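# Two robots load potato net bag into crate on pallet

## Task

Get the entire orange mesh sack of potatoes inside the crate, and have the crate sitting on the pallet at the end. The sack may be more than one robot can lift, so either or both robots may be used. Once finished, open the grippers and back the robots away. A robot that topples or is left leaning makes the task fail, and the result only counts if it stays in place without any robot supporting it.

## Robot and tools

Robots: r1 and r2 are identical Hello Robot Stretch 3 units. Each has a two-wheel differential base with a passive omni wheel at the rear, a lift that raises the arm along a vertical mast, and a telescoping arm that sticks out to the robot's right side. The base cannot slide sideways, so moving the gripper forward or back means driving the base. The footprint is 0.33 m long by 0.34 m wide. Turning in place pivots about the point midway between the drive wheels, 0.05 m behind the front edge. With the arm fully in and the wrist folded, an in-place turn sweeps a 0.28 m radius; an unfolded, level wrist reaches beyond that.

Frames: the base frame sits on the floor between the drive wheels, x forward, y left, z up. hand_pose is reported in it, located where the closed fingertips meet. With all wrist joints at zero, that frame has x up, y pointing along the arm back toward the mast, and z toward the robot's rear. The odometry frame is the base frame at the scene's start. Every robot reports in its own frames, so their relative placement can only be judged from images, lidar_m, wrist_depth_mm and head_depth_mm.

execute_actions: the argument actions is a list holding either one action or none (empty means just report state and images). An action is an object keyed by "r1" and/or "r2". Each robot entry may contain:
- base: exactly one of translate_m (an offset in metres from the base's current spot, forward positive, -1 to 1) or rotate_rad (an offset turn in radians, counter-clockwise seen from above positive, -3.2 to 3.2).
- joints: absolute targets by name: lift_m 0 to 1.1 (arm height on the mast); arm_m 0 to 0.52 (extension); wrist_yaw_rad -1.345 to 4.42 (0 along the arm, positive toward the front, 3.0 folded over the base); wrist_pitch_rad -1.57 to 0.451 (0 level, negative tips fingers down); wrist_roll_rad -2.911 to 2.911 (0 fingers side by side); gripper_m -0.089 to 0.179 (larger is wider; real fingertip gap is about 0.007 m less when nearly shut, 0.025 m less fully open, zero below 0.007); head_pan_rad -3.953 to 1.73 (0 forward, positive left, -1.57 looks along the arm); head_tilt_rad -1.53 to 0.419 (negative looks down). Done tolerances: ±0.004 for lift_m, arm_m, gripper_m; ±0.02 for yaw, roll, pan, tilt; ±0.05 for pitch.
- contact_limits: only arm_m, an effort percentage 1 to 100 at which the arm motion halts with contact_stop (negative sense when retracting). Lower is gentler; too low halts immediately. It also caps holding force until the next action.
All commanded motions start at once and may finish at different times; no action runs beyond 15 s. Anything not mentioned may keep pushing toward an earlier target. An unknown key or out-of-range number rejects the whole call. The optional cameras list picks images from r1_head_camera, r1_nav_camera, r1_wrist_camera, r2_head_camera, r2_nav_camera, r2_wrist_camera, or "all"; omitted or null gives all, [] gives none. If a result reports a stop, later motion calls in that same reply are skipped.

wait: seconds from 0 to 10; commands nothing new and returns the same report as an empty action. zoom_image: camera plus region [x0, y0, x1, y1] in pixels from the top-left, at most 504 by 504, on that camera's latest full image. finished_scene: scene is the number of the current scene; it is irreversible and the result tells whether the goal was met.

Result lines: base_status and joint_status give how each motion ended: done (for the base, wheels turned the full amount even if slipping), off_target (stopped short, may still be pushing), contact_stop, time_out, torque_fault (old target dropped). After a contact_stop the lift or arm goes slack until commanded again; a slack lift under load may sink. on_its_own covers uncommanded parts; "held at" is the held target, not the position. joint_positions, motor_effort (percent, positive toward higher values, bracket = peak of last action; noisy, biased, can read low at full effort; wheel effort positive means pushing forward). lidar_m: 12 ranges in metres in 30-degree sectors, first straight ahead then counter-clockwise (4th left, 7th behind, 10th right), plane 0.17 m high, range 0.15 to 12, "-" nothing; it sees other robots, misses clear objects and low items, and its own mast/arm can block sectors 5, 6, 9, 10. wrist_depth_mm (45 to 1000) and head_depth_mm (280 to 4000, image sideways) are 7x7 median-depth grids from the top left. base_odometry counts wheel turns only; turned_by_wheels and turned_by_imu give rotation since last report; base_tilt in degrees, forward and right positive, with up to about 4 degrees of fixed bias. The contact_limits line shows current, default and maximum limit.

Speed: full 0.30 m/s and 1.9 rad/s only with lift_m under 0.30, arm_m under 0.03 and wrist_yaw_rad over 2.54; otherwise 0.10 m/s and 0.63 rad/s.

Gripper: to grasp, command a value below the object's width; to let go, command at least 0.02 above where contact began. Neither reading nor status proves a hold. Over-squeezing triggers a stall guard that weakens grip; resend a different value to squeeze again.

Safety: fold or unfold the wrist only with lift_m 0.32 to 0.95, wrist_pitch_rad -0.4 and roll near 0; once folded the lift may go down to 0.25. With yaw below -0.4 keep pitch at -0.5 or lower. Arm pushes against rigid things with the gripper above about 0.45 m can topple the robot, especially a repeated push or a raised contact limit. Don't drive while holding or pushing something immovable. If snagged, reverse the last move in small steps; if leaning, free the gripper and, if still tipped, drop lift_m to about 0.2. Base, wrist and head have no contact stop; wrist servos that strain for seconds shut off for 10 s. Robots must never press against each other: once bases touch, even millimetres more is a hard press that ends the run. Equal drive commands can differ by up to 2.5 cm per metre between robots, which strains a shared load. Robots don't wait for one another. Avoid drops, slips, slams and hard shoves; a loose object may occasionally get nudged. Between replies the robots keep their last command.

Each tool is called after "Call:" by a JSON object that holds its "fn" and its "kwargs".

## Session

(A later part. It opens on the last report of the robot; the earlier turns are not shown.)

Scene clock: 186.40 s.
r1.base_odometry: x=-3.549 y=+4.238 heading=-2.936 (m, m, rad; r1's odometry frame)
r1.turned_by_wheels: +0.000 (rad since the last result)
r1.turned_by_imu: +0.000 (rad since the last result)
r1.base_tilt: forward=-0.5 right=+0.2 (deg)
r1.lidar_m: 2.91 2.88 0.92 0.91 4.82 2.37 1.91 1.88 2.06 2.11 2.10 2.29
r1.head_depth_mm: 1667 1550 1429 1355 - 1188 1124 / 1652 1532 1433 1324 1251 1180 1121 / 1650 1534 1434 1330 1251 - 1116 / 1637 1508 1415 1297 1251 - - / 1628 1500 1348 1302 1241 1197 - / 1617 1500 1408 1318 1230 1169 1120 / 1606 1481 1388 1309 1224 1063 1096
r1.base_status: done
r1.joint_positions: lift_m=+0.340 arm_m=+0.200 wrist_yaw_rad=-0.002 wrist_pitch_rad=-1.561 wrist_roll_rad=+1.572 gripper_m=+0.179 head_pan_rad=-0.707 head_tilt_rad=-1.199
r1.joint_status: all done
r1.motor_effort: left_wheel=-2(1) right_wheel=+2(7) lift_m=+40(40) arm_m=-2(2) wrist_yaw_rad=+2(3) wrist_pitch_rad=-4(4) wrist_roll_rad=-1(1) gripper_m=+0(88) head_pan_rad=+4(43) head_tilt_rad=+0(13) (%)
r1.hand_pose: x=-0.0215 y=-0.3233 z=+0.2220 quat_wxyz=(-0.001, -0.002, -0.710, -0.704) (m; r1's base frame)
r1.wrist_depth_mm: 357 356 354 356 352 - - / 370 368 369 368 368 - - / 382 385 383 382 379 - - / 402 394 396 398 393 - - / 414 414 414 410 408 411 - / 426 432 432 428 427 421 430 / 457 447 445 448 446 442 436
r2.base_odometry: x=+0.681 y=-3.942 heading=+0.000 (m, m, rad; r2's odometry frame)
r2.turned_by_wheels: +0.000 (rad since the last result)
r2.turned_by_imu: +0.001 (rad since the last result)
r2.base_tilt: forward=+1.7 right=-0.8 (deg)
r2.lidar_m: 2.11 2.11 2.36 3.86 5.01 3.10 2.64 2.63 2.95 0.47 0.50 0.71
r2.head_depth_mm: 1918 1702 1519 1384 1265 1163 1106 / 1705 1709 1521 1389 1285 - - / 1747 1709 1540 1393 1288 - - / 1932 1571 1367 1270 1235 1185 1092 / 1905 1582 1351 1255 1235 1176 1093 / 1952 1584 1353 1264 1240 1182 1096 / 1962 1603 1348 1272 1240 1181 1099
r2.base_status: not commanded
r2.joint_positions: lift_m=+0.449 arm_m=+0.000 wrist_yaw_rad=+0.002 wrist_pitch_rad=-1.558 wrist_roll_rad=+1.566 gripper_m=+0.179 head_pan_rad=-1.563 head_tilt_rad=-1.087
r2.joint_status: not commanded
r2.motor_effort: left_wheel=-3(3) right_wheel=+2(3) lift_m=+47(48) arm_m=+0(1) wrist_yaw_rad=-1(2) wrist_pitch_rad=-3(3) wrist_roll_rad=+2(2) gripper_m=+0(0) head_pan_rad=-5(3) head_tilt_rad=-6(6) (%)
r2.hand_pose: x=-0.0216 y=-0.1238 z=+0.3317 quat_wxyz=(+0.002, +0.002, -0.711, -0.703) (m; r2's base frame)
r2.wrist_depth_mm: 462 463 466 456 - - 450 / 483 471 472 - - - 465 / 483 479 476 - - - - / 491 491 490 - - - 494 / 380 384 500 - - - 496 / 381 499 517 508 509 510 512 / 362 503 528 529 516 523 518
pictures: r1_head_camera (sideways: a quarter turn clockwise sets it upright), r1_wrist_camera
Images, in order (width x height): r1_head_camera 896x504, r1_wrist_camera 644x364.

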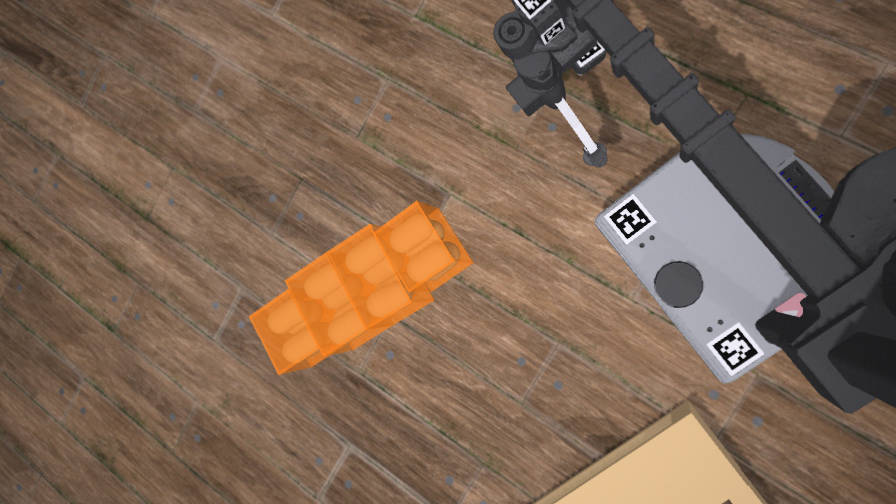

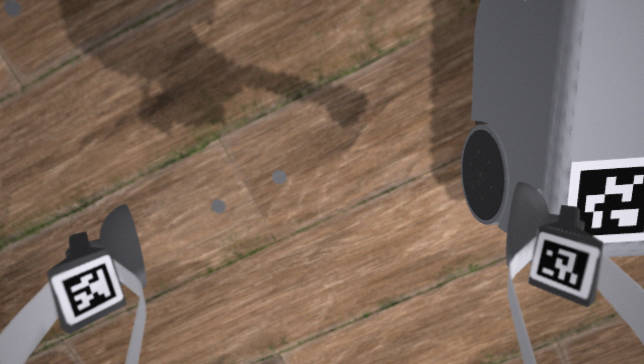

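Call:
{"fn": "execute_actions", "kwargs": {"actions": [{"r1":{"base":{"translate_m":-0.17},"joints":{"wrist_roll_rad":0,"wrist_pitch_rad":-1.0,"arm_m":0.05}},"r2":{"base":{"translate_m":0.2},"joints":{"wrist_pitch_rad":-0.4,"wrist_roll_rad":0,"lift_m":0.5,"gripper_m":0.04}}}], "cameras": []}}

Call:
{"fn": "execute_actions", "kwargs": {"actions": [{"r1":{"base":{"rotate_rad":1.6},"joints":{"head_pan_rad":-1.57,"head_tilt_rad":-1.1}},"r2":{"base":{"translate_m":0.25},"joints":{"wrist_yaw_rad":3.0}}}], "cameras": []}}

Call:
{"fn": "execute_actions", "kwargs": {"actions": [{"r1":{"base":{"translate_m":-0.35},"joints":{"arm_m":0.27}},"r2":{"base":{"translate_m":0.3},"joints":{"lift_m":0.27,"head_pan_rad":-1.2}}}], "cameras": ["r1_head_camera","r1_wrist_camera","r2_head_camera"]}}

Scene clock: 216.40 s.
r1.base_odometry: x=-3.382 y=+4.272 heading=-2.936 (m, m, rad; r1's odometry frame)
r1.turned_by_wheels: +0.000 (rad since the last result)
r1.turned_by_imu: +0.001 (rad since the last result)
r1.base_tilt: forward=-0.7 right=+0.3 (deg)
r1.lidar_m: 3.04 1.26 0.95 1.92 4.36 2.16 1.74 1.73 1.89 2.19 2.16 2.36
r1.head_depth_mm: 1645 1544 1440 1352 1257 1188 1126 / 1659 1534 1436 1343 1274 1166 1122 / 1639 1524 1408 1321 1262 - 1112 / 1639 1522 1417 1327 1255 - - / 1610 1494 1335 1320 1241 1201 - / 1619 1481 1379 1308 1235 1164 1122 / 1599 1495 1386 1291 1221 1157 1097
r1.base_status: done
r1.joint_positions: lift_m=+0.340 arm_m=+0.050 wrist_yaw_rad=-0.001 wrist_pitch_rad=-1.013 wrist_roll_rad=+0.004 gripper_m=+0.179 head_pan_rad=-0.707 head_tilt_rad=-1.199
r1.joint_status: all done
r1.motor_effort: left_wheel=-1(3) right_wheel=+3(3) lift_m=+40(40) arm_m=-3(2) wrist_yaw_rad=+2(2) wrist_pitch_rad=+5(5) wrist_roll_rad=-2(4) gripper_m=+0(0) head_pan_rad=+4(3) head_tilt_rad=+0(0) (%)
r1.hand_pose: x=-0.0218 y=-0.3104 z=+0.2483 quat_wxyz=(+0.617, +0.342, -0.619, -0.345) (m; r1's base frame)
r1.wrist_depth_mm: 561 557 546 534 530 525 522 / 519 514 510 498 495 486 484 / 485 479 478 472 465 458 457 / 461 457 449 447 440 438 431 / 435 429 427 425 418 412 411 / 417 410 404 400 395 395 385 / 387 388 384 381 382 377 371
r2.base_odometry: x=+0.881 y=-3.942 heading=+0.000 (m, m, rad; r2's odometry frame)
r2.turned_by_wheels: +0.000 (rad since the last result)
r2.turned_by_imu: +0.001 (rad since the last result)
r2.base_tilt: forward=+1.8 right=-0.8 (deg)
r2.lidar_m: 1.93 1.92 2.16 3.50 5.08 3.35 2.84 2.82 0.49 0.48 0.51 2.31
r2.head_depth_mm: 1723 1693 1518 1379 1265 1167 1106 / 1925 1697 1507 1349 1268 - - / 1934 1569 1307 1253 1185 - - / 1908 1577 1328 1256 1232 1191 1094 / 1956 1582 1334 1262 1234 1175 1093 / 1951 1586 1339 1265 1242 1181 1098 / 1959 1590 1315 1219 1260 1187 1097
r2.base_status: done
r2.joint_positions: lift_m=+0.500 arm_m=+0.000 wrist_yaw_rad=+0.001 wrist_pitch_rad=-0.421 wrist_roll_rad=+0.004 gripper_m=+0.040 head_pan_rad=-1.563 head_tilt_rad=-1.087
r2.joint_status: all done
r2.motor_effort: left_wheel=-4(5) right_wheel=+2(6) lift_m=+49(49) arm_m=+0(0) wrist_yaw_rad=-1(1) wrist_pitch_rad=+7(8) wrist_roll_rad=-1(2) gripper_m=+0(93) head_pan_rad=-4(4) head_tilt_rad=-6(6) (%)
r2.hand_pose: x=-0.0212 y=-0.3690 z=+0.5115 quat_wxyz=(+0.691, +0.148, -0.692, -0.148) (m; r2's base frame)
r2.wrist_depth_mm: - - - - - - - / - - - - - - - / - - - - - - - / - 710 739 715 - - - / 810 692 737 740 784 907 885 / 484 623 636 621 - 736 727 / 421 416 403 394 395 640 620
pictures: none
No camera images: the call's "cameras" was empty. Leave "cameras" out to get every camera's image.

Scene clock: 219.87 s.
r1.base_odometry: x=-3.382 y=+4.272 heading=-1.336 (m, m, rad; r1's odometry frame)
r1.turned_by_wheels: +1.600 (rad since the last result)
r1.turned_by_imu: +1.591 (rad since the last result)
r1.base_tilt: forward=-0.5 right=+0.4 (deg)
r1.lidar_m: 5.25 4.08 2.12 1.73 1.73 1.91 2.17 2.16 2.38 3.06 1.23 0.95
r1.head_depth_mm: 1913 1693 1537 1381 1294 1188 1124 / 1889 1681 1515 1338 1284 1198 - / 1861 1693 1516 1389 1307 - - / 1857 1661 1513 1368 1291 - - / 1828 1531 1435 1350 1258 1169 1092 / 1830 1552 1359 1231 1213 1164 1087 / 1798 1534 1359 1303 1214 1156 1081
r1.base_status: done
r1.joint_positions: lift_m=+0.340 arm_m=+0.050 wrist_yaw_rad=-0.001 wrist_pitch_rad=-1.013 wrist_roll_rad=+0.004 gripper_m=+0.179 head_pan_rad=-1.563 head_tilt_rad=-1.100
r1.joint_status: all done
r1.motor_effort: left_wheel=-1(4) right_wheel=+3(6) lift_m=+40(40) arm_m=-3(2) wrist_yaw_rad=+2(2) wrist_pitch_rad=+5(5) wrist_roll_rad=-2(2) gripper_m=+1(1) head_pan_rad=-3(41) head_tilt_rad=+1(14) (%)
r1.hand_pose: x=-0.0218 y=-0.3104 z=+0.2483 quat_wxyz=(+0.617, +0.342, -0.619, -0.344) (m; r1's base frame)
r1.wrist_depth_mm: 391 389 539 531 528 509 399 / 364 370 506 500 494 484 363 / 341 348 475 472 469 456 422 / 323 425 448 443 441 440 431 / 306 413 428 421 419 412 408 / 292 387 404 403 396 394 383 / 391 391 385 382 381 375 369
r2.base_odometry: x=+1.131 y=-3.942 heading=+0.000 (m, m, rad; r2's odometry frame)
r2.turned_by_wheels: +0.000 (rad since the last result)
r2.turned_by_imu: +0.001 (rad since the last result)
r2.base_tilt: forward=+1.8 right=-0.8 (deg)
r2.lidar_m: 1.68 1.68 1.89 3.09 5.15 3.62 3.05 3.03 0.50 0.49 0.52 2.02
r2.head_depth_mm: 1869 1612 1316 1205 1225 1168 1104 / 1926 1622 1315 1248 1190 - - / 1917 1626 1328 1213 1258 - - / 1941 1626 1334 1213 1197 1179 1103 / 1944 1629 1334 1211 1247 1181 1094 / 1961 1643 1445 1302 1254 1180 1096 / 1960 1716 1476 1305 1258 1185 1102
r2.base_status: done
r2.joint_positions: lift_m=+0.500 arm_m=+0.000 wrist_yaw_rad=+2.998 wrist_pitch_rad=-0.420 wrist_roll_rad=+0.003 gripper_m=+0.040 head_pan_rad=-1.563 head_tilt_rad=-1.087
r2.joint_status: all done
r2.motor_effort: left_wheel=-4(5) right_wheel=+2(7) lift_m=+48(47) arm_m=+0(0) wrist_yaw_rad=+2(3) wrist_pitch_rad=+7(7) wrist_roll_rad=+0(1) gripper_m=+0(1) head_pan_rad=-4(5) head_tilt_rad=-5(6) (%)
r2.hand_pose: x=+0.0109 y=+0.0768 z=+0.5116 quat_wxyz=(+0.197, +0.701, +0.097, +0.678) (m; r2's base frame)
r2.wrist_depth_mm: - - - - - - - / - - - - - - - / - - - - - - - / - - - - - - - / - 945 967 942 945 866 866 / 812 798 - 750 - 733 730 / 696 681 - 659 630 640 628
pictures: none
No camera images: the call's "cameras" was empty. Leave "cameras" out to get every camera's image.

Scene clock: 224.60 s.
r1.base_odometry: x=-3.463 y=+4.613 heading=-1.336 (m, m, rad; r1's odometry frame)
r1.turned_by_wheels: +0.000 (rad since the last result)
r1.turned_by_imu: +0.002 (rad since the last result)
r1.base_tilt: forward=-0.4 right=+0.3 (deg)
r1.lidar_m: 1.51 3.83 1.97 1.61 1.61 1.77 1.85 1.83 2.03 3.18 3.16 1.28
r1.head_depth_mm: 1917 1691 1543 1405 1296 1186 1131 / 1867 1682 1525 1393 1280 1206 - / 1856 1666 1515 1395 1272 - - / 1842 1671 1516 1290 1266 - - / 1849 1636 1500 1363 1257 1172 1087 / 1844 1628 1479 1347 1259 1162 1078 / 1831 1537 1455 1344 1242 1160 1077
r1.base_status: done
r1.joint_positions: lift_m=+0.340 arm_m=+0.270 wrist_yaw_rad=-0.001 wrist_pitch_rad=-1.012 wrist_roll_rad=+0.004 gripper_m=+0.179 head_pan_rad=-1.563 head_tilt_rad=-1.100
r1.joint_status: all done
r1.motor_effort: left_wheel=-2(5) right_wheel=+3(5) lift_m=+40(40) arm_m=+3(3) wrist_yaw_rad=+1(2) wrist_pitch_rad=+5(5) wrist_roll_rad=-2(2) gripper_m=+1(1) head_pan_rad=-3(2) head_tilt_rad=+1(1) (%)
r1.hand_pose: x=-0.0218 y=-0.5300 z=+0.2484 quat_wxyz=(+0.617, +0.342, -0.619, -0.344) (m; r1's base frame)
r1.wrist_depth_mm: 555 543 536 396 521 518 514 / 525 509 503 424 495 489 486 / 490 478 471 402 460 463 459 / 455 455 448 350 435 438 428 / 438 430 424 370 417 415 413 / 417 405 402 297 396 395 387 / 385 387 383 290 376 376 368
r2.base_odometry: x=+1.431 y=-3.942 heading=+0.000 (m, m, rad; r2's odometry frame)
r2.turned_by_wheels: +0.000 (rad since the last result)
r2.turned_by_imu: +0.002 (rad since the last result)
r2.base_tilt: forward=+1.8 right=-0.7 (deg)
r2.lidar_m: 1.40 1.40 1.58 2.58 5.24 3.95 3.33 0.68 0.52 0.52 3.12 1.68
r2.head_depth_mm: 1900 1588 1398 1230 1152 1169 1084 / 1909 1592 1417 1291 1192 1203 - / 1918 1702 1447 1289 1244 - - / 1935 1714 1537 1309 1263 1176 - / 1943 1727 1550 1401 1279 1179 1094 / 1955 1720 1554 1403 1283 1187 1095 / 1962 1734 1555 1411 1287 1188 1098
r2.base_status: done
r2.joint_positions: lift_m=+0.271 arm_m=+0.000 wrist_yaw_rad=+2.999 wrist_pitch_rad=-0.420 wrist_roll_rad=+0.003 gripper_m=+0.040 head_pan_rad=-1.206 head_tilt_rad=-1.087
r2.joint_status: all done
r2.motor_effort: left_wheel=-4(10) right_wheel=+3(8) lift_m=+21(42) arm_m=+0(0) wrist_yaw_rad=+0(1) wrist_pitch_rad=+7(7) wrist_roll_rad=-1(1) gripper_m=-1(1) head_pan_rad=+4(35) head_tilt_rad=-6(6) (%)
r2.hand_pose: x=+0.0107 y=+0.0770 z=+0.2828 quat_wxyz=(+0.197, +0.701, +0.098, +0.679) (m; r2's base frame)
r2.wrist_depth_mm: - - - - - - - / - - - - - - - / - - - - 986 924 908 / 816 798 777 742 709 706 700 / 651 640 607 592 604 573 561 / 523 515 - 512 - 476 457 / 441 - - - 410 410 398
pictures: r1_head_camera (sideways: a quarter turn clockwise sets it upright), r1_wrist_camera, r2_head_camera (sideways: a quarter turn clockwise sets it upright)
Images, in order (width x height): r1_head_camera 896x504, r1_wrist_camera 644x364, r2_head_camera 896x504.

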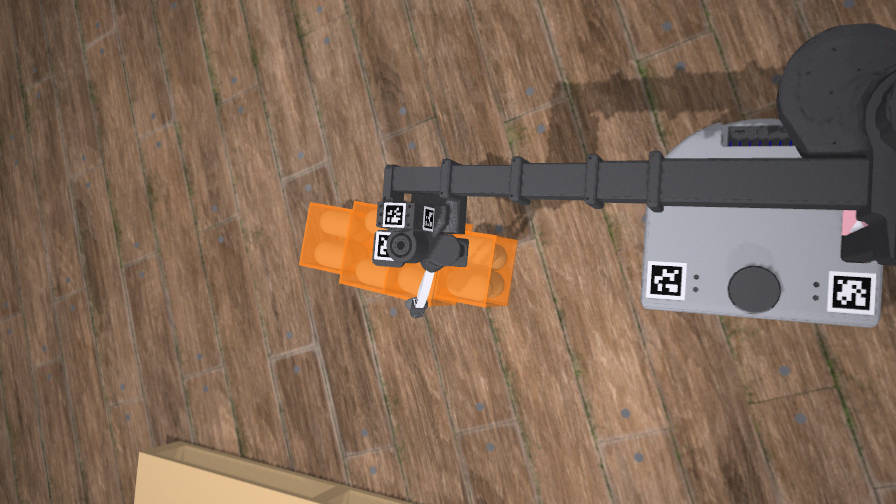

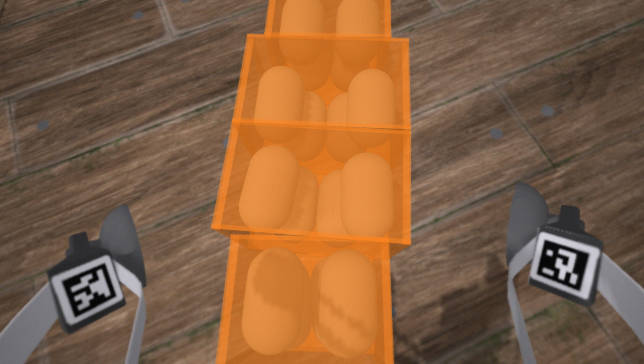

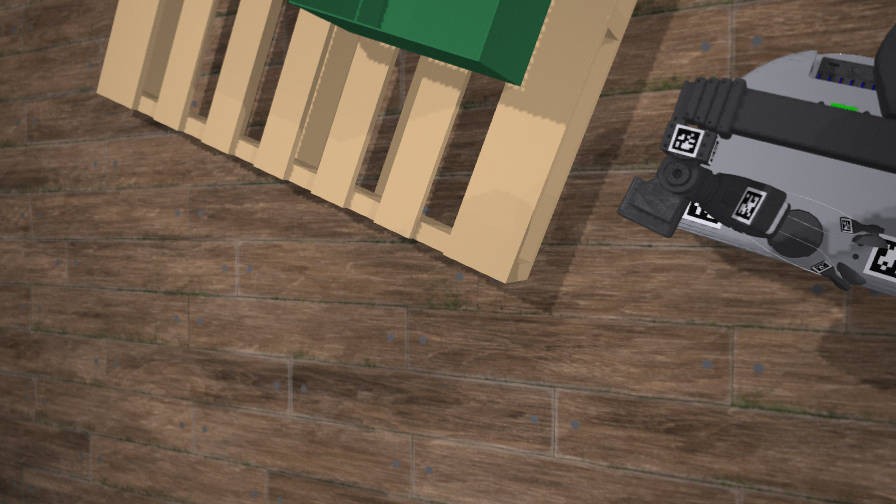

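Call:
{"fn": "execute_actions", "kwargs": {"actions": [{"r1":{"base":{"translate_m":0.022},"joints":{"arm_m":0.14,"lift_m":0.25}},"r2":{"base":{"translate_m":0.45}}}], "cameras": ["r1_head_camera","r1_wrist_camera"]}}

Call:
{"fn": "execute_actions", "kwargs": {"actions": [{"r2":{"base":{"rotate_rad":-1.62},"joints":{"head_pan_rad":-0.5,"head_tilt_rad":-1.0}}}], "cameras": []}}

Call:
{"fn": "execute_actions", "kwargs": {"actions": [{"r2":{"base":{"translate_m":0.6}}}], "cameras": ["r2_head_camera"]}}

Scene clock: 243.23 s.
r1.base_odometry: x=-3.458 y=+4.591 heading=-1.336 (m, m, rad; r1's odometry frame)
r1.turned_by_wheels: +0.000 (rad since the last result)
r1.turned_by_imu: +0.001 (rad since the last result)
r1.base_tilt: forward=-0.4 right=+0.2 (deg)
r1.lidar_m: 1.51 3.85 1.98 1.62 1.61 1.78 1.87 1.85 2.05 3.17 3.14 1.26
r1.head_depth_mm: 1908 1691 1538 1404 1292 1200 1112 / 1879 1692 1515 1397 1287 1196 - / 1871 1675 1506 1380 1282 - - / 1850 1657 1493 1316 1261 - - / 1837 1659 1497 1375 1258 1167 1086 / 1828 1637 1483 1355 1259 1161 1087 / 1801 1507 1435 1353 1250 1159 1084
r1.base_status: done
r1.joint_positions: lift_m=+0.250 arm_m=+0.140 wrist_yaw_rad=-0.001 wrist_pitch_rad=-1.012 wrist_roll_rad=+0.003 gripper_m=+0.179 head_pan_rad=-1.563 head_tilt_rad=-1.100
r1.joint_status: all done
r1.motor_effort: left_wheel=-1(2) right_wheel=+3(7) lift_m=+26(36) arm_m=-2(3) wrist_yaw_rad=+1(1) wrist_pitch_rad=+4(5) wrist_roll_rad=-2(2) gripper_m=+1(1) head_pan_rad=-3(2) head_tilt_rad=+0(1) (%)
r1.hand_pose: x=-0.0217 y=-0.4007 z=+0.1589 quat_wxyz=(+0.617, +0.342, -0.619, -0.344) (m; r1's base frame)
r1.wrist_depth_mm: 430 426 423 334 292 407 403 / 404 401 396 300 379 382 378 / 383 379 370 247 362 363 359 / 356 355 348 289 342 343 336 / 341 337 330 330 326 327 320 / 324 320 316 314 310 309 302 / 305 304 302 298 297 293 290
r2.base_odometry: x=+1.881 y=-3.942 heading=+0.000 (m, m, rad; r2's odometry frame)
r2.turned_by_wheels: +0.000 (rad since the last result)
r2.turned_by_imu: +0.002 (rad since the last result)
r2.base_tilt: forward=+1.7 right=-0.8 (deg)
r2.lidar_m: 0.98 0.98 1.10 1.80 5.39 4.47 3.77 0.75 0.80 3.26 2.17 1.17
r2.head_depth_mm: 1898 1693 1526 1381 1225 1167 1084 / 1918 1700 1529 1392 1275 1205 - / 1921 1699 1531 1392 1276 - - / 1935 1709 1542 1394 1281 1175 - / 1959 1716 1549 1407 1280 1180 1096 / 1952 1729 1551 1400 1285 1185 1093 / 1949 1738 1552 1409 1287 1188 1103
r2.base_status: done
r2.joint_positions: lift_m=+0.270 arm_m=+0.000 wrist_yaw_rad=+2.999 wrist_pitch_rad=-0.420 wrist_roll_rad=+0.003 gripper_m=+0.040 head_pan_rad=-1.206 head_tilt_rad=-1.087
r2.joint_status: not commanded
r2.motor_effort: left_wheel=-3(9) right_wheel=+2(7) lift_m=+21(22) arm_m=+0(0) wrist_yaw_rad=+1(1) wrist_pitch_rad=+7(7) wrist_roll_rad=-1(1) gripper_m=-1(0) head_pan_rad=+3(3) head_tilt_rad=-6(6) (%)
r2.hand_pose: x=+0.0107 y=+0.0770 z=+0.2828 quat_wxyz=(+0.197, +0.701, +0.098, +0.679) (m; r2's base frame)
r2.wrist_depth_mm: - - - - - 946 753 / - - - - - - 788 / - - - - 971 895 800 / 811 802 783 747 728 723 687 / 656 626 621 609 606 569 554 / 527 511 - 511 - 476 463 / 448 - - - 410 407 399
pictures: r1_head_camera (sideways: a quarter turn clockwise sets it upright), r1_wrist_camera
Images, in order (width x height): r1_head_camera 896x504, r1_wrist_camera 644x364.

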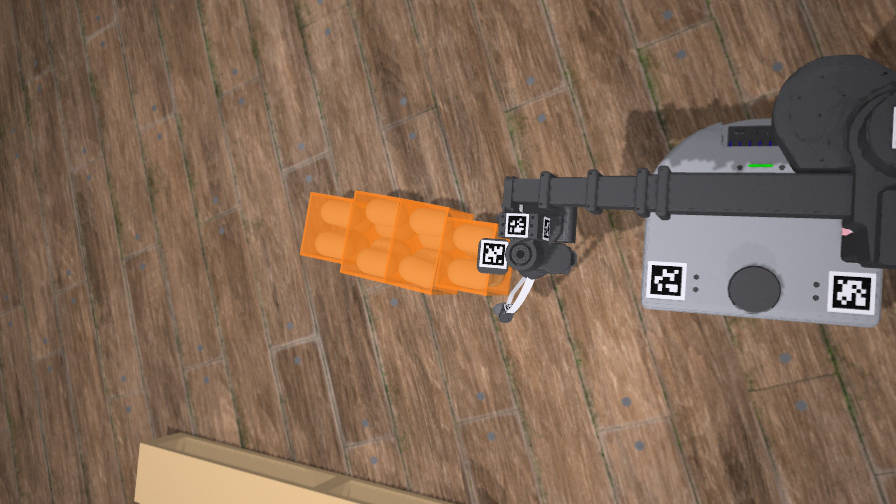

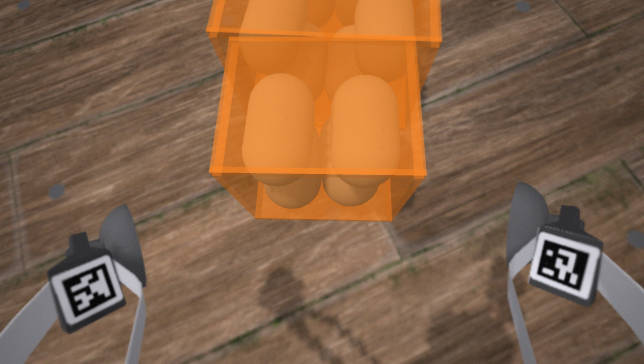

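Scene clock: 245.57 s.
r1.base_odometry: x=-3.458 y=+4.591 heading=-1.336 (m, m, rad; r1's odometry frame)
r1.turned_by_wheels: +0.000 (rad since the last result)
r1.turned_by_imu: +0.000 (rad since the last result)
r1.base_tilt: forward=-0.4 right=+0.3 (deg)
r1.lidar_m: 1.51 3.88 1.98 1.62 1.61 1.79 1.87 1.86 2.05 3.18 3.15 1.26
r1.head_depth_mm: 1882 1695 1543 1408 1289 1189 1110 / 1886 1696 1514 1382 1292 1198 - / 1857 1680 1514 1380 1280 - - / 1853 1656 1518 1314 1255 - - / 1838 1659 1498 1366 1259 1173 1087 / 1818 1636 1489 1361 1258 1166 1085 / 1811 1511 1441 1347 1249 1157 1082
r1.base_status: not commanded
r1.joint_positions: lift_m=+0.250 arm_m=+0.140 wrist_yaw_rad=-0.001 wrist_pitch_rad=-1.012 wrist_roll_rad=+0.003 gripper_m=+0.179 head_pan_rad=-1.563 head_tilt_rad=-1.100
r1.joint_status: not commanded
r1.motor_effort: left_wheel=-1(1) right_wheel=+3(3) lift_m=+26(27) arm_m=-3(3) wrist_yaw_rad=+2(2) wrist_pitch_rad=+4(5) wrist_roll_rad=-2(2) gripper_m=+1(1) head_pan_rad=-4(2) head_tilt_rad=+0(1) (%)
r1.hand_pose: x=-0.0217 y=-0.4007 z=+0.1589 quat_wxyz=(+0.617, +0.342, -0.619, -0.344) (m; r1's base frame)
r1.wrist_depth_mm: 435 427 416 336 292 407 405 / 404 404 393 301 377 385 380 / 380 376 367 247 360 359 361 / 359 357 349 288 343 344 337 / 341 338 335 330 328 324 322 / 326 317 316 313 311 308 303 / 303 302 302 298 297 295 291
r2.base_odometry: x=+1.881 y=-3.942 heading=-1.620 (m, m, rad; r2's odometry frame)
r2.turned_by_wheels: -1.620 (rad since the last result)
r2.turned_by_imu: -1.616 (rad since the last result)
r2.base_tilt: forward=+1.7 right=-0.7 (deg)
r2.lidar_m: 3.28 2.32 1.20 0.98 0.98 1.08 1.72 5.40 4.54 3.77 0.75 0.77
r2.head_depth_mm: 2188 1591 1466 1378 1301 1179 1092 / 2190 1699 1486 1293 1307 1183 - / 2212 1763 1453 1314 1287 1187 - / 2227 1748 1520 1366 1256 1192 1108 / 2168 1801 1577 1399 1323 1194 1097 / 2188 1779 1579 1468 1324 1197 1096 / 2248 1894 1673 1474 1327 1197 1096
r2.base_status: done
r2.joint_positions: lift_m=+0.270 arm_m=+0.000 wrist_yaw_rad=+2.999 wrist_pitch_rad=-0.420 wrist_roll_rad=+0.003 gripper_m=+0.040 head_pan_rad=-0.507 head_tilt_rad=-1.001
r2.joint_status: all done
r2.motor_effort: left_wheel=+1(12) right_wheel=-1(5) lift_m=+22(21) arm_m=+0(0) wrist_yaw_rad=+1(1) wrist_pitch_rad=+6(6) wrist_roll_rad=+0(0) gripper_m=-1(1) head_pan_rad=+5(47) head_tilt_rad=+1(11) (%)
r2.hand_pose: x=+0.0107 y=+0.0770 z=+0.2828 quat_wxyz=(+0.197, +0.701, +0.098, +0.679) (m; r2's base frame)
r2.wrist_depth_mm: 715 - 889 - - - - / 743 - 955 - - - - / 779 854 - - 997 918 903 / 793 788 757 744 724 701 690 / 638 626 626 590 607 567 562 / 533 509 - 508 - 478 463 / 448 - - - 411 408 404
pictures: none
No camera images: the call's "cameras" was empty. Leave "cameras" out to get every camera's image.

Scene clock: 249.20 s.
r1.base_odometry: x=-3.458 y=+4.591 heading=-1.336 (m, m, rad; r1's odometry frame)
r1.turned_by_wheels: +0.000 (rad since the last result)
r1.turned_by_imu: +0.001 (rad since the last result)
r1.base_tilt: forward=-0.5 right=+0.2 (deg)
r1.lidar_m: 1.51 3.88 1.98 1.62 1.62 1.79 1.86 1.86 2.05 3.18 2.13 1.26
r1.head_depth_mm: 1901 1701 1527 1402 1292 1196 1111 / 1894 1678 1517 1393 1289 1202 - / 1861 1672 1520 1384 1270 - - / 1851 1648 1501 1323 1257 - - / 1837 1648 1499 1373 1267 1175 1087 / 1833 1633 1489 1352 1257 1165 1085 / 1832 1503 1448 1343 1244 1153 1079
r1.base_status: not commanded
r1.joint_positions: lift_m=+0.250 arm_m=+0.140 wrist_yaw_rad=-0.001 wrist_pitch_rad=-1.012 wrist_roll_rad=+0.003 gripper_m=+0.179 head_pan_rad=-1.563 head_tilt_rad=-1.100
r1.joint_status: not commanded
r1.motor_effort: left_wheel=-1(1) right_wheel=+3(3) lift_m=+27(26) arm_m=-3(3) wrist_yaw_rad=+2(2) wrist_pitch_rad=+5(5) wrist_roll_rad=-2(2) gripper_m=+0(1) head_pan_rad=-3(3) head_tilt_rad=+0(1) (%)
r1.hand_pose: x=-0.0217 y=-0.4007 z=+0.1589 quat_wxyz=(+0.617, +0.342, -0.619, -0.344) (m; r1's base frame)
r1.wrist_depth_mm: 436 425 416 335 292 410 403 / 406 401 390 301 378 385 378 / 384 377 370 246 363 362 359 / 362 357 348 288 343 343 338 / 341 336 332 332 328 325 322 / 325 322 319 316 310 307 300 / 305 304 303 299 298 295 291
r2.base_odometry: x=+1.851 y=-4.541 heading=-1.620 (m, m, rad; r2's odometry frame)
r2.turned_by_wheels: +0.000 (rad since the last result)
r2.turned_by_imu: +0.003 (rad since the last result)
r2.base_tilt: forward=+1.7 right=-0.8 (deg)
r2.lidar_m: 2.75 2.74 1.44 1.19 1.18 1.31 2.08 5.93 4.34 0.54 0.57 1.98
r2.head_depth_mm: 2045 1876 1539 1310 1186 1114 990 / 1991 1883 1545 1366 1230 1086 - / 2159 1885 1546 1389 1220 1145 - / 2220 1861 1547 1398 1263 1192 1108 / 2241 1871 1556 1397 1314 1194 1091 / 2263 1909 1676 1472 1321 1196 1099 / 2253 1916 1674 1483 1331 1198 1101
r2.base_status: done
r2.joint_positions: lift_m=+0.270 arm_m=+0.000 wrist_yaw_rad=+2.999 wrist_pitch_rad=-0.420 wrist_roll_rad=+0.003 gripper_m=+0.040 head_pan_rad=-0.507 head_tilt_rad=-1.000
r2.joint_status: not commanded
r2.motor_effort: left_wheel=+2(12) right_wheel=-1(5) lift_m=+21(21) arm_m=+0(1) wrist_yaw_rad=+1(0) wrist_pitch_rad=+7(6) wrist_roll_rad=-1(1) gripper_m=+0(1) head_pan_rad=+3(4) head_tilt_rad=+0(0) (%)
r2.hand_pose: x=+0.0106 y=+0.0770 z=+0.2828 quat_wxyz=(+0.197, +0.701, +0.098, +0.679) (m; r2's base frame)
r2.wrist_depth_mm: 855 - - - - - - / 906 - - - - - - / 932 - - - 991 929 924 / 826 818 768 771 731 722 686 / 639 635 605 597 593 567 557 / 518 504 - 505 - 475 463 / 445 - - - 407 409 402
pictures: r2_head_camera (sideways: a quarter turn clockwise sets it upright)
Images, in order (width x height): r2_head_camera 896x504.

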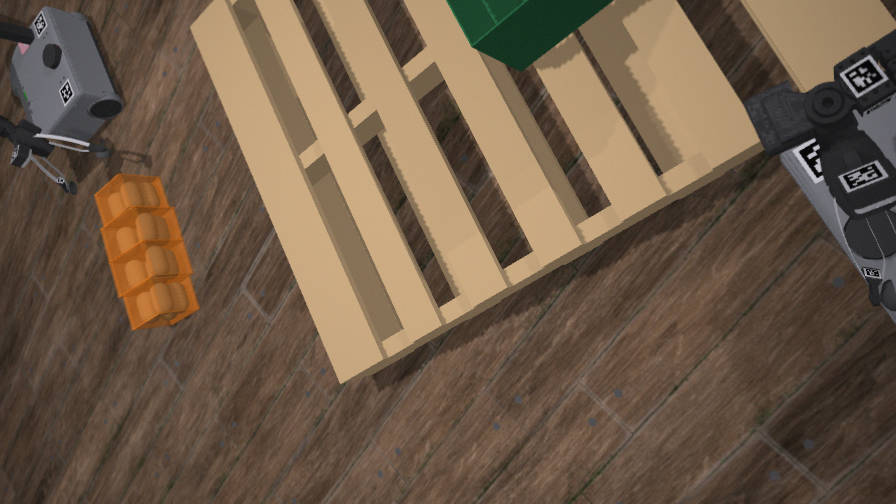

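Call:
{"fn": "execute_actions", "kwargs": {"actions": [{"r1":{"base":{"translate_m":0.008},"joints":{"arm_m":0.21,"lift_m":0.22}},"r2":{"base":{"translate_m":1.0}}}], "cameras": ["r1_head_camera","r1_wrist_camera"]}}

Call:
{"fn": "execute_actions", "kwargs": {"actions": [{"r2":{"base":{"translate_m":0.5},"joints":{"lift_m":0.4,"head_pan_rad":-1.57,"head_tilt_rad":-1.1}}}], "cameras": []}}

Call:
{"fn": "execute_actions", "kwargs": {"actions": [{"r2":{"joints":{"wrist_yaw_rad":0,"gripper_m":0.179,"arm_m":0.38}}}], "cameras": []}}

Call:
{"fn": "execute_actions", "kwargs": {"actions": [{"r2":{"joints":{"wrist_pitch_rad":-1.0,"lift_m":0.26}}}], "cameras": ["r2_head_camera","r2_wrist_camera"]}}

Scene clock: 271.77 s.
r1.base_odometry: x=-3.456 y=+4.584 heading=-1.336 (m, m, rad; r1's odometry frame)
r1.turned_by_wheels: +0.000 (rad since the last result)
r1.turned_by_imu: +0.001 (rad since the last result)
r1.base_tilt: forward=-0.5 right=+0.3 (deg)
r1.lidar_m: 1.51 3.87 1.98 1.62 1.62 1.79 1.87 1.86 2.06 3.17 1.59 1.26
r1.head_depth_mm: 1934 1697 1536 1399 1285 1191 1114 / 1895 1686 1530 1392 1279 1195 - / 1875 1683 1502 1393 1291 - - / 1851 1645 1507 1326 1268 - - / 1834 1650 1497 1376 1262 1169 1084 / 1791 1636 1481 1356 1253 1165 1083 / 1561 1510 1425 1353 1251 1155 1081
r1.base_status: done
r1.joint_positions: lift_m=+0.220 arm_m=+0.210 wrist_yaw_rad=-0.001 wrist_pitch_rad=-1.012 wrist_roll_rad=+0.003 gripper_m=+0.179 head_pan_rad=-1.563 head_tilt_rad=-1.100
r1.joint_status: all done
r1.motor_effort: left_wheel=-1(3) right_wheel=+2(8) lift_m=+26(26) arm_m=+4(6) wrist_yaw_rad=+1(1) wrist_pitch_rad=+5(5) wrist_roll_rad=-2(2) gripper_m=+1(1) head_pan_rad=-2(3) head_tilt_rad=+1(0) (%)
r1.hand_pose: x=-0.0217 y=-0.4701 z=+0.1289 quat_wxyz=(+0.617, +0.342, -0.619, -0.344) (m; r1's base frame)
r1.wrist_depth_mm: 393 390 382 310 267 368 365 / 366 362 350 279 229 345 345 / 344 345 336 274 241 329 324 / 326 323 317 202 196 310 308 / 308 307 296 193 186 294 292 / 295 289 286 279 279 281 273 / 275 275 273 271 268 269 264
r2.base_odometry: x=+1.802 y=-5.540 heading=-1.620 (m, m, rad; r2's odometry frame)
r2.turned_by_wheels: +0.000 (rad since the last result)
r2.turned_by_imu: +0.005 (rad since the last result)
r2.base_tilt: forward=+1.8 right=-0.8 (deg)
r2.lidar_m: 1.81 1.80 1.84 1.52 1.52 1.68 2.68 0.87 0.96 3.22 1.24 2.20
r2.head_depth_mm: 2181 1868 1631 1423 1306 1071 1004 / 2210 1881 1641 1428 1301 1186 - / 2223 1884 1659 1457 1312 1190 - / 2244 1895 1663 1467 1311 1196 1104 / 2179 1910 1652 1467 1319 1195 1090 / 2089 1922 1668 1473 1319 1193 1096 / 1916 1927 1678 1481 1332 1206 1100
r2.base_status: done
r2.joint_positions: lift_m=+0.270 arm_m=+0.000 wrist_yaw_rad=+2.999 wrist_pitch_rad=-0.420 wrist_roll_rad=+0.003 gripper_m=+0.040 head_pan_rad=-0.507 head_tilt_rad=-1.000
r2.joint_status: not commanded
r2.motor_effort: left_wheel=+0(11) right_wheel=-1(3) lift_m=+21(21) arm_m=+0(0) wrist_yaw_rad=+1(1) wrist_pitch_rad=+7(6) wrist_roll_rad=-1(1) gripper_m=+0(0) head_pan_rad=+4(3) head_tilt_rad=+1(0) (%)
r2.hand_pose: x=+0.0106 y=+0.0770 z=+0.2828 quat_wxyz=(+0.197, +0.701, +0.098, +0.679) (m; r2's base frame)
r2.wrist_depth_mm: - - - - - - - / - - - - - - - / - - - - 981 928 902 / 828 810 765 759 719 698 687 / 642 639 611 594 596 561 551 / 537 517 - 515 - 484 459 / 448 - - - 410 406 399
pictures: r1_head_camera (sideways: a quarter turn clockwise sets it upright), r1_wrist_camera
Images, in order (width x height): r1_head_camera 896x504, r1_wrist_camera 644x364.

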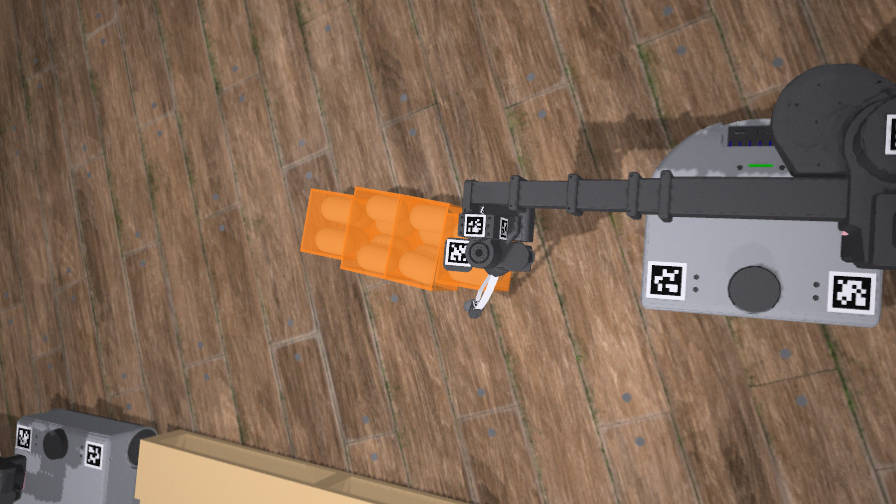

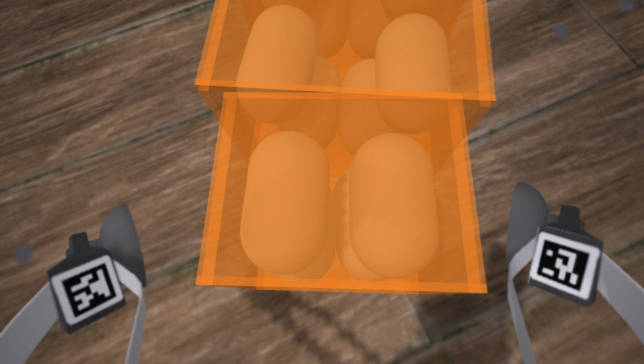

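Scene clock: 277.87 s.
r1.base_odometry: x=-3.456 y=+4.584 heading=-1.336 (m, m, rad; r1's odometry frame)
r1.turned_by_wheels: +0.000 (rad since the last result)
r1.turned_by_imu: +0.001 (rad since the last result)
r1.base_tilt: forward=-0.4 right=+0.1 (deg)
r1.lidar_m: 1.51 3.86 1.99 1.63 1.62 1.78 1.87 1.87 2.06 1.52 3.15 1.26
r1.head_depth_mm: 1929 1694 1535 1407 1286 1195 1111 / 1896 1672 1531 1392 1281 1199 - / 1855 1672 1510 1381 1285 - - / 1620 1631 1497 1328 1267 - - / 1642 1615 1490 1367 1256 1167 1091 / 1821 1620 1486 1345 1253 1164 1081 / 1811 1501 1443 1358 1251 1155 1077
r1.base_status: not commanded
r1.joint_positions: lift_m=+0.220 arm_m=+0.210 wrist_yaw_rad=-0.001 wrist_pitch_rad=-1.012 wrist_roll_rad=+0.003 gripper_m=+0.179 head_pan_rad=-1.563 head_tilt_rad=-1.100
r1.joint_status: not commanded
r1.motor_effort: left_wheel=-1(1) right_wheel=+2(2) lift_m=+26(26) arm_m=+3(3) wrist_yaw_rad=+2(2) wrist_pitch_rad=+4(5) wrist_roll_rad=-2(2) gripper_m=+0(1) head_pan_rad=-3(2) head_tilt_rad=+0(0) (%)
r1.hand_pose: x=-0.0217 y=-0.4701 z=+0.1289 quat_wxyz=(+0.617, +0.342, -0.619, -0.344) (m; r1's base frame)
r1.wrist_depth_mm: 392 389 379 308 266 370 365 / 368 365 352 279 229 345 344 / 345 342 335 274 240 326 326 / 325 322 315 203 195 313 308 / 309 308 297 195 186 294 293 / 295 289 288 281 278 280 272 / 275 274 274 272 270 265 265
r2.base_odometry: x=+1.778 y=-6.039 heading=-1.620 (m, m, rad; r2's odometry frame)
r2.turned_by_wheels: +0.000 (rad since the last result)
r2.turned_by_imu: +0.003 (rad since the last result)
r2.base_tilt: forward=+1.8 right=-0.7 (deg)
r2.lidar_m: 1.34 1.33 1.48 1.69 1.68 1.87 2.97 1.30 3.70 1.08 3.06 1.62
r2.head_depth_mm: 1913 1668 1481 1361 1265 1167 1108 / 1906 1700 1526 1386 1273 - - / 1925 1707 1530 1395 1289 - - / 1702 1639 1467 1381 1292 1167 1100 / 1647 1666 1537 1385 1281 1178 1094 / 1944 1721 1557 1402 1283 1182 1099 / 1956 1740 1541 1417 1285 1187 1096
r2.base_status: done
r2.joint_positions: lift_m=+0.399 arm_m=+0.000 wrist_yaw_rad=+2.999 wrist_pitch_rad=-0.419 wrist_roll_rad=+0.003 gripper_m=+0.040 head_pan_rad=-1.564 head_tilt_rad=-1.087
r2.joint_status: all done
r2.motor_effort: left_wheel=+0(11) right_wheel=-1(4) lift_m=+47(49) arm_m=+1(0) wrist_yaw_rad=+0(1) wrist_pitch_rad=+6(7) wrist_roll_rad=-1(1) gripper_m=+0(1) head_pan_rad=-4(51) head_tilt_rad=-5(13) (%)
r2.hand_pose: x=+0.0106 y=+0.0770 z=+0.4119 quat_wxyz=(+0.197, +0.701, +0.098, +0.679) (m; r2's base frame)
r2.wrist_depth_mm: - - - - - - - / - - - - - - - / - - - - - - - / - - - - 955 921 902 / 836 821 808 781 808 749 711 / 679 682 - 640 - 619 614 / 578 569 - 563 545 549 522
pictures: none
No camera images: the call's "cameras" was empty. Leave "cameras" out to get every camera's image.

Scene clock: 281.87 s.
r1.base_odometry: x=-3.456 y=+4.584 heading=-1.336 (m, m, rad; r1's odometry frame)
r1.turned_by_wheels: +0.000 (rad since the last result)
r1.turned_by_imu: +0.001 (rad since the last result)
r1.base_tilt: forward=-0.6 right=+0.2 (deg)
r1.lidar_m: 1.51 3.87 1.99 1.63 1.62 1.78 1.88 1.86 2.06 1.52 3.15 1.25
r1.head_depth_mm: 1883 1717 1541 1396 1294 1189 1112 / 1877 1677 1525 1397 1281 1202 - / 1866 1688 1517 1391 1297 - - / 1053 1635 1495 1319 1262 - - / 1610 1625 1498 1375 1258 1172 1089 / 1822 1638 1490 1358 1255 1163 1085 / 1813 1500 1428 1349 1248 1159 1081
r1.base_status: not commanded
r1.joint_positions: lift_m=+0.220 arm_m=+0.210 wrist_yaw_rad=-0.001 wrist_pitch_rad=-1.012 wrist_roll_rad=+0.003 gripper_m=+0.179 head_pan_rad=-1.563 head_tilt_rad=-1.100
r1.joint_status: not commanded
r1.motor_effort: left_wheel=-1(1) right_wheel=+3(3) lift_m=+26(26) arm_m=+3(3) wrist_yaw_rad=+2(1) wrist_pitch_rad=+4(4) wrist_roll_rad=-2(2) gripper_m=+0(1) head_pan_rad=-3(4) head_tilt_rad=+0(0) (%)
r1.hand_pose: x=-0.0217 y=-0.4701 z=+0.1289 quat_wxyz=(+0.617, +0.342, -0.619, -0.344) (m; r1's base frame)
r1.wrist_depth_mm: 391 390 380 308 266 371 364 / 369 363 351 278 230 349 341 / 346 343 337 274 240 327 324 / 327 324 319 202 195 312 308 / 308 308 299 193 186 295 293 / 296 289 286 281 280 279 274 / 275 276 274 272 270 266 264
r2.base_odometry: x=+1.778 y=-6.039 heading=-1.620 (m, m, rad; r2's odometry frame)
r2.turned_by_wheels: +0.000 (rad since the last result)
r2.turned_by_imu: +0.000 (rad since the last result)
r2.base_tilt: forward=+1.8 right=-0.7 (deg)
r2.lidar_m: 1.34 1.33 1.48 1.69 1.69 1.87 2.98 1.30 3.71 1.08 3.03 1.62
r2.head_depth_mm: 1908 1672 1481 1369 1265 1168 1109 / 1916 1704 1538 1393 1269 - - / 1909 1703 1595 1370 1269 - - / 1702 1632 1463 1381 1272 1196 1093 / 1640 1660 1544 1395 1277 1181 1092 / 1940 1734 1546 1399 1282 1187 1095 / 1961 1733 1553 1407 1285 1188 1100
r2.base_status: not commanded
r2.joint_positions: lift_m=+0.399 arm_m=+0.380 wrist_yaw_rad=+0.001 wrist_pitch_rad=-0.419 wrist_roll_rad=+0.001 gripper_m=+0.179 head_pan_rad=-1.564 head_tilt_rad=-1.087
r2.joint_status: all done
r2.motor_effort: left_wheel=+0(1) right_wheel=+0(1) lift_m=+47(48) arm_m=+4(4) wrist_yaw_rad=-1(2) wrist_pitch_rad=+6(7) wrist_roll_rad=+0(1) gripper_m=+0(93) head_pan_rad=-4(4) head_tilt_rad=-6(5) (%)
r2.hand_pose: x=-0.0213 y=-0.7489 z=+0.4119 quat_wxyz=(+0.691, +0.148, -0.692, -0.147) (m; r2's base frame)
r2.wrist_depth_mm: - - - - - - - / - - - - - - - / - - - 913 - - - / - - 940 887 953 931 709 / 864 796 803 784 769 765 574 / 684 674 665 560 625 619 507 / 580 553 537 509 543 533 515
pictures: none
No camera images: the call's "cameras" was empty. Leave "cameras" out to get every camera's image.

Scene clock: 283.97 s.
r1.base_odometry: x=-3.456 y=+4.584 heading=-1.336 (m, m, rad; r1's odometry frame)
r1.turned_by_wheels: +0.000 (rad since the last result)
r1.turned_by_imu: +0.000 (rad since the last result)
r1.base_tilt: forward=-0.4 right=+0.4 (deg)
r1.lidar_m: 1.51 3.87 1.99 1.63 1.62 1.79 1.87 1.86 2.06 1.52 3.14 1.26
r1.head_depth_mm: 1900 1703 1538 1414 1287 1199 1111 / 1896 1699 1524 1394 1280 1200 - / 1875 1676 1502 1385 1293 - - / 1614 1585 1510 1328 1249 - - / 1596 1620 1494 1357 1257 1174 1093 / 1825 1642 1484 1359 1248 1161 1090 / 1828 1510 1421 1348 1245 1150 1078
r1.base_status: not commanded
r1.joint_positions: lift_m=+0.220 arm_m=+0.210 wrist_yaw_rad=-0.001 wrist_pitch_rad=-1.012 wrist_roll_rad=+0.003 gripper_m=+0.179 head_pan_rad=-1.563 head_tilt_rad=-1.100
r1.joint_status: not commanded
r1.motor_effort: left_wheel=-1(1) right_wheel=+3(3) lift_m=+26(26) arm_m=+4(3) wrist_yaw_rad=+2(1) wrist_pitch_rad=+4(4) wrist_roll_rad=-2(2) gripper_m=+1(0) head_pan_rad=-2(3) head_tilt_rad=+0(0) (%)
r1.hand_pose: x=-0.0217 y=-0.4701 z=+0.1289 quat_wxyz=(+0.617, +0.342, -0.619, -0.344) (m; r1's base frame)
r1.wrist_depth_mm: 393 388 384 308 268 370 364 / 367 364 353 278 229 348 344 / 344 343 337 273 241 329 325 / 327 324 316 202 195 310 307 / 310 307 297 194 186 296 292 / 295 288 286 279 278 280 274 / 275 276 273 273 269 265 264
r2.base_odometry: x=+1.778 y=-6.039 heading=-1.620 (m, m, rad; r2's odometry frame)
r2.turned_by_wheels: +0.000 (rad since the last result)
r2.turned_by_imu: +0.000 (rad since the last result)
r2.base_tilt: forward=+1.8 right=-0.7 (deg)
r2.lidar_m: 1.34 1.33 1.48 1.69 1.68 1.86 2.98 1.30 3.70 1.08 3.04 1.62
r2.head_depth_mm: 1900 1665 1472 1369 1268 1167 - / 1919 1688 1529 1383 1268 1203 - / 1935 1704 1537 1368 1277 - - / 1698 1623 1467 1373 1274 1197 1091 / 1637 1668 1534 1382 1285 1177 1095 / 1949 1732 1547 1402 1282 1180 1099 / 1956 1719 1552 1411 1286 1185 1098
r2.base_status: not commanded
r2.joint_positions: lift_m=+0.261 arm_m=+0.380 wrist_yaw_rad=+0.001 wrist_pitch_rad=-1.005 wrist_roll_rad=+0.001 gripper_m=+0.179 head_pan_rad=-1.564 head_tilt_rad=-1.087
r2.joint_status: all done
r2.motor_effort: left_wheel=+1(1) right_wheel=-1(0) lift_m=+21(42) arm_m=+4(5) wrist_yaw_rad=-1(2) wrist_pitch_rad=+2(5) wrist_roll_rad=+0(0) gripper_m=+0(0) head_pan_rad=-4(4) head_tilt_rad=-7(6) (%)
r2.hand_pose: x=-0.0215 y=-0.6416 z=+0.1700 quat_wxyz=(+0.620, +0.341, -0.619, -0.341) (m; r2's base frame)
r2.wrist_depth_mm: 495 488 369 380 463 466 447 / 444 436 320 418 427 423 412 / 406 404 308 390 396 390 383 / 376 365 255 368 365 356 356 / 349 350 305 337 339 337 332 / 329 325 321 322 312 312 314 / 309 304 304 299 299 294 288
pictures: r2_head_camera (sideways: a quarter turn clockwise sets it upright), r2_wrist_camera
Images, in order (width x height): r2_head_camera 896x504, r2_wrist_camera 644x364.

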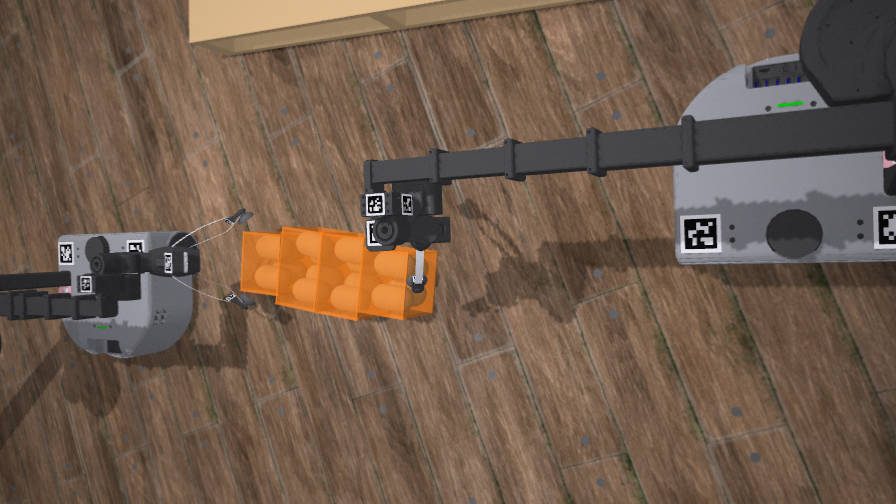

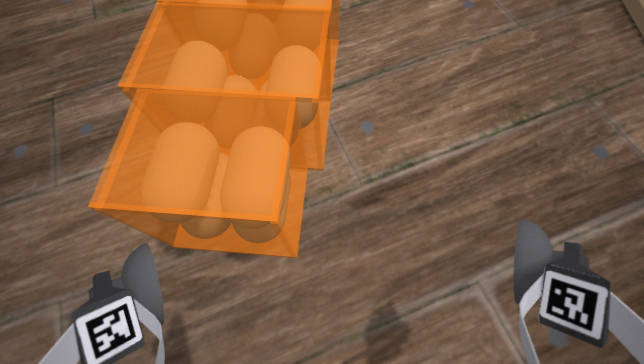

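Call:
{"fn": "execute_actions", "kwargs": {"actions": [{"r1":{"base":{"translate_m":0.008},"joints":{"wrist_yaw_rad":-0.09}},"r2":{"base":{"translate_m":0.125},"joints":{"wrist_yaw_rad":-0.09,"arm_m":0.43,"lift_m":0.225}}}], "cameras": ["r1_wrist_camera","r2_head_camera","r2_wrist_camera"]}}

Scene clock: 294.60 s.
r1.base_odometry: x=-3.455 y=+4.576 heading=-1.337 (m, m, rad; r1's odometry frame)
r1.turned_by_wheels: +0.000 (rad since the last result)
r1.turned_by_imu: +0.001 (rad since the last result)
r1.base_tilt: forward=-0.3 right=+0.1 (deg)
r1.lidar_m: 1.52 3.86 1.99 1.63 1.62 1.79 1.88 1.87 2.07 0.88 3.14 1.25
r1.head_depth_mm: 1898 1716 1532 1404 1289 1187 1113 / 1884 1690 1534 1395 1281 1189 - / 1790 1597 1505 1396 1300 - - / 1568 1626 1500 1335 1264 - - / 1837 1652 1497 1371 1268 1167 1091 / 1831 1623 1486 1356 1253 1160 1090 / 1795 1491 1427 1350 1244 1158 1079
r1.base_status: done
r1.joint_positions: lift_m=+0.220 arm_m=+0.210 wrist_yaw_rad=-0.087 wrist_pitch_rad=-1.012 wrist_roll_rad=+0.003 gripper_m=+0.179 head_pan_rad=-1.563 head_tilt_rad=-1.100
r1.joint_status: all done
r1.motor_effort: left_wheel=-1(3) right_wheel=+3(8) lift_m=+26(26) arm_m=+3(3) wrist_yaw_rad=-2(2) wrist_pitch_rad=+4(5) wrist_roll_rad=-2(2) gripper_m=+1(1) head_pan_rad=-2(2) head_tilt_rad=+0(0) (%)
r1.hand_pose: x=-0.0317 y=-0.4696 z=+0.1289 quat_wxyz=(+0.602, +0.315, -0.633, -0.370) (m; r1's base frame)
r1.wrist_depth_mm: 391 388 375 309 272 375 365 / 368 364 232 279 232 345 344 / 348 344 333 273 250 326 324 / 325 322 312 201 198 311 309 / 308 308 296 193 188 295 291 / 296 289 287 279 281 282 273 / 277 275 276 272 270 266 264
r2.base_odometry: x=+1.772 y=-6.164 heading=-1.620 (m, m, rad; r2's odometry frame)
r2.turned_by_wheels: +0.000 (rad since the last result)
r2.turned_by_imu: +0.001 (rad since the last result)
r2.base_tilt: forward=+1.9 right=-0.7 (deg)
r2.lidar_m: 1.22 1.21 1.35 1.74 1.73 1.91 3.04 1.41 3.66 1.09 2.84 1.48
r2.head_depth_mm: 1921 1700 1517 1381 1269 1165 1104 / 1915 1695 1535 1389 1272 1192 - / 1929 1639 1510 1375 1274 - - / 1605 1636 1512 1380 1280 1194 1096 / 1950 1728 1556 1401 1278 1179 1093 / 1955 1723 1544 1403 1289 1178 1098 / 1967 1737 1550 1401 1289 1189 1095
r2.base_status: done
r2.joint_positions: lift_m=+0.226 arm_m=+0.430 wrist_yaw_rad=-0.088 wrist_pitch_rad=-1.008 wrist_roll_rad=+0.001 gripper_m=+0.179 head_pan_rad=-1.564 head_tilt_rad=-1.087
r2.joint_status: all done
r2.motor_effort: left_wheel=+1(6) right_wheel=-1(4) lift_m=+20(21) arm_m=+5(10) wrist_yaw_rad=-2(3) wrist_pitch_rad=+3(4) wrist_roll_rad=+0(0) gripper_m=+0(1) head_pan_rad=-4(4) head_tilt_rad=-6(6) (%)
r2.hand_pose: x=-0.0318 y=-0.6904 z=+0.1346 quat_wxyz=(+0.603, +0.314, -0.634, -0.369) (m; r2's base frame)
r2.wrist_depth_mm: 437 427 425 333 295 414 405 / 398 391 381 303 255 376 371 / 368 366 355 284 263 347 340 / 339 334 330 213 208 321 316 / 312 312 303 201 196 301 298 / 294 297 290 281 280 281 279 / 278 270 272 271 266 265 258
pictures: r1_wrist_camera, r2_head_camera (sideways: a quarter turn clockwise sets it upright), r2_wrist_camera
Images, in order (width x height): r1_wrist_camera 644x364, r2_head_camera 896x504, r2_wrist_camera 644x364.

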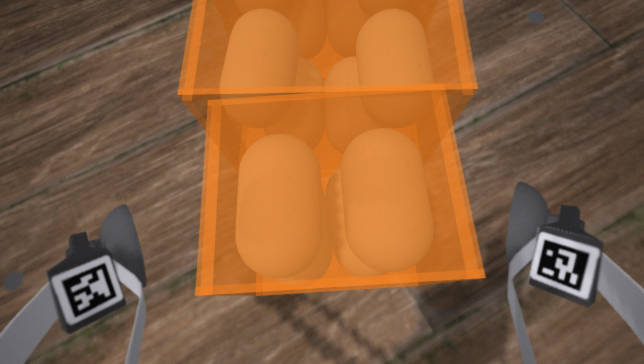

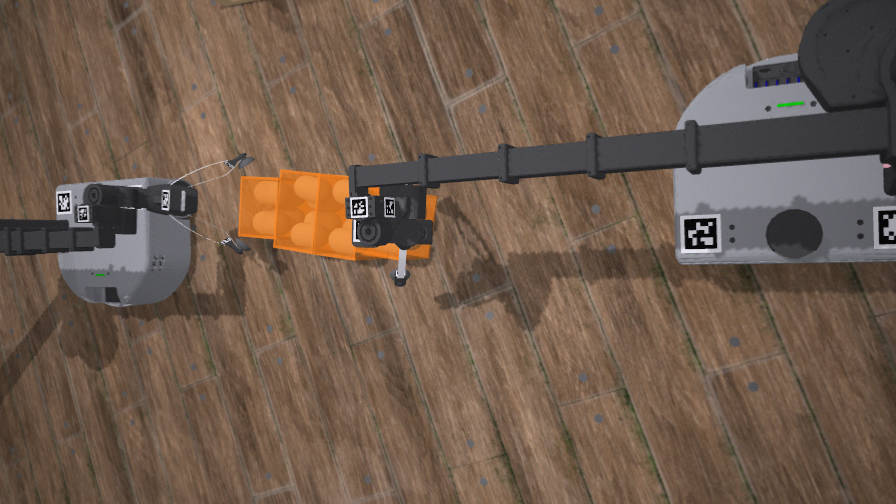

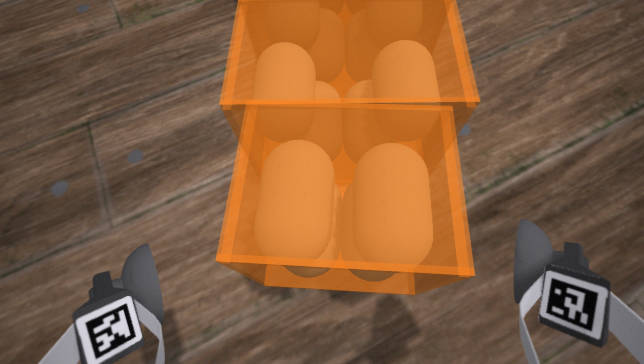

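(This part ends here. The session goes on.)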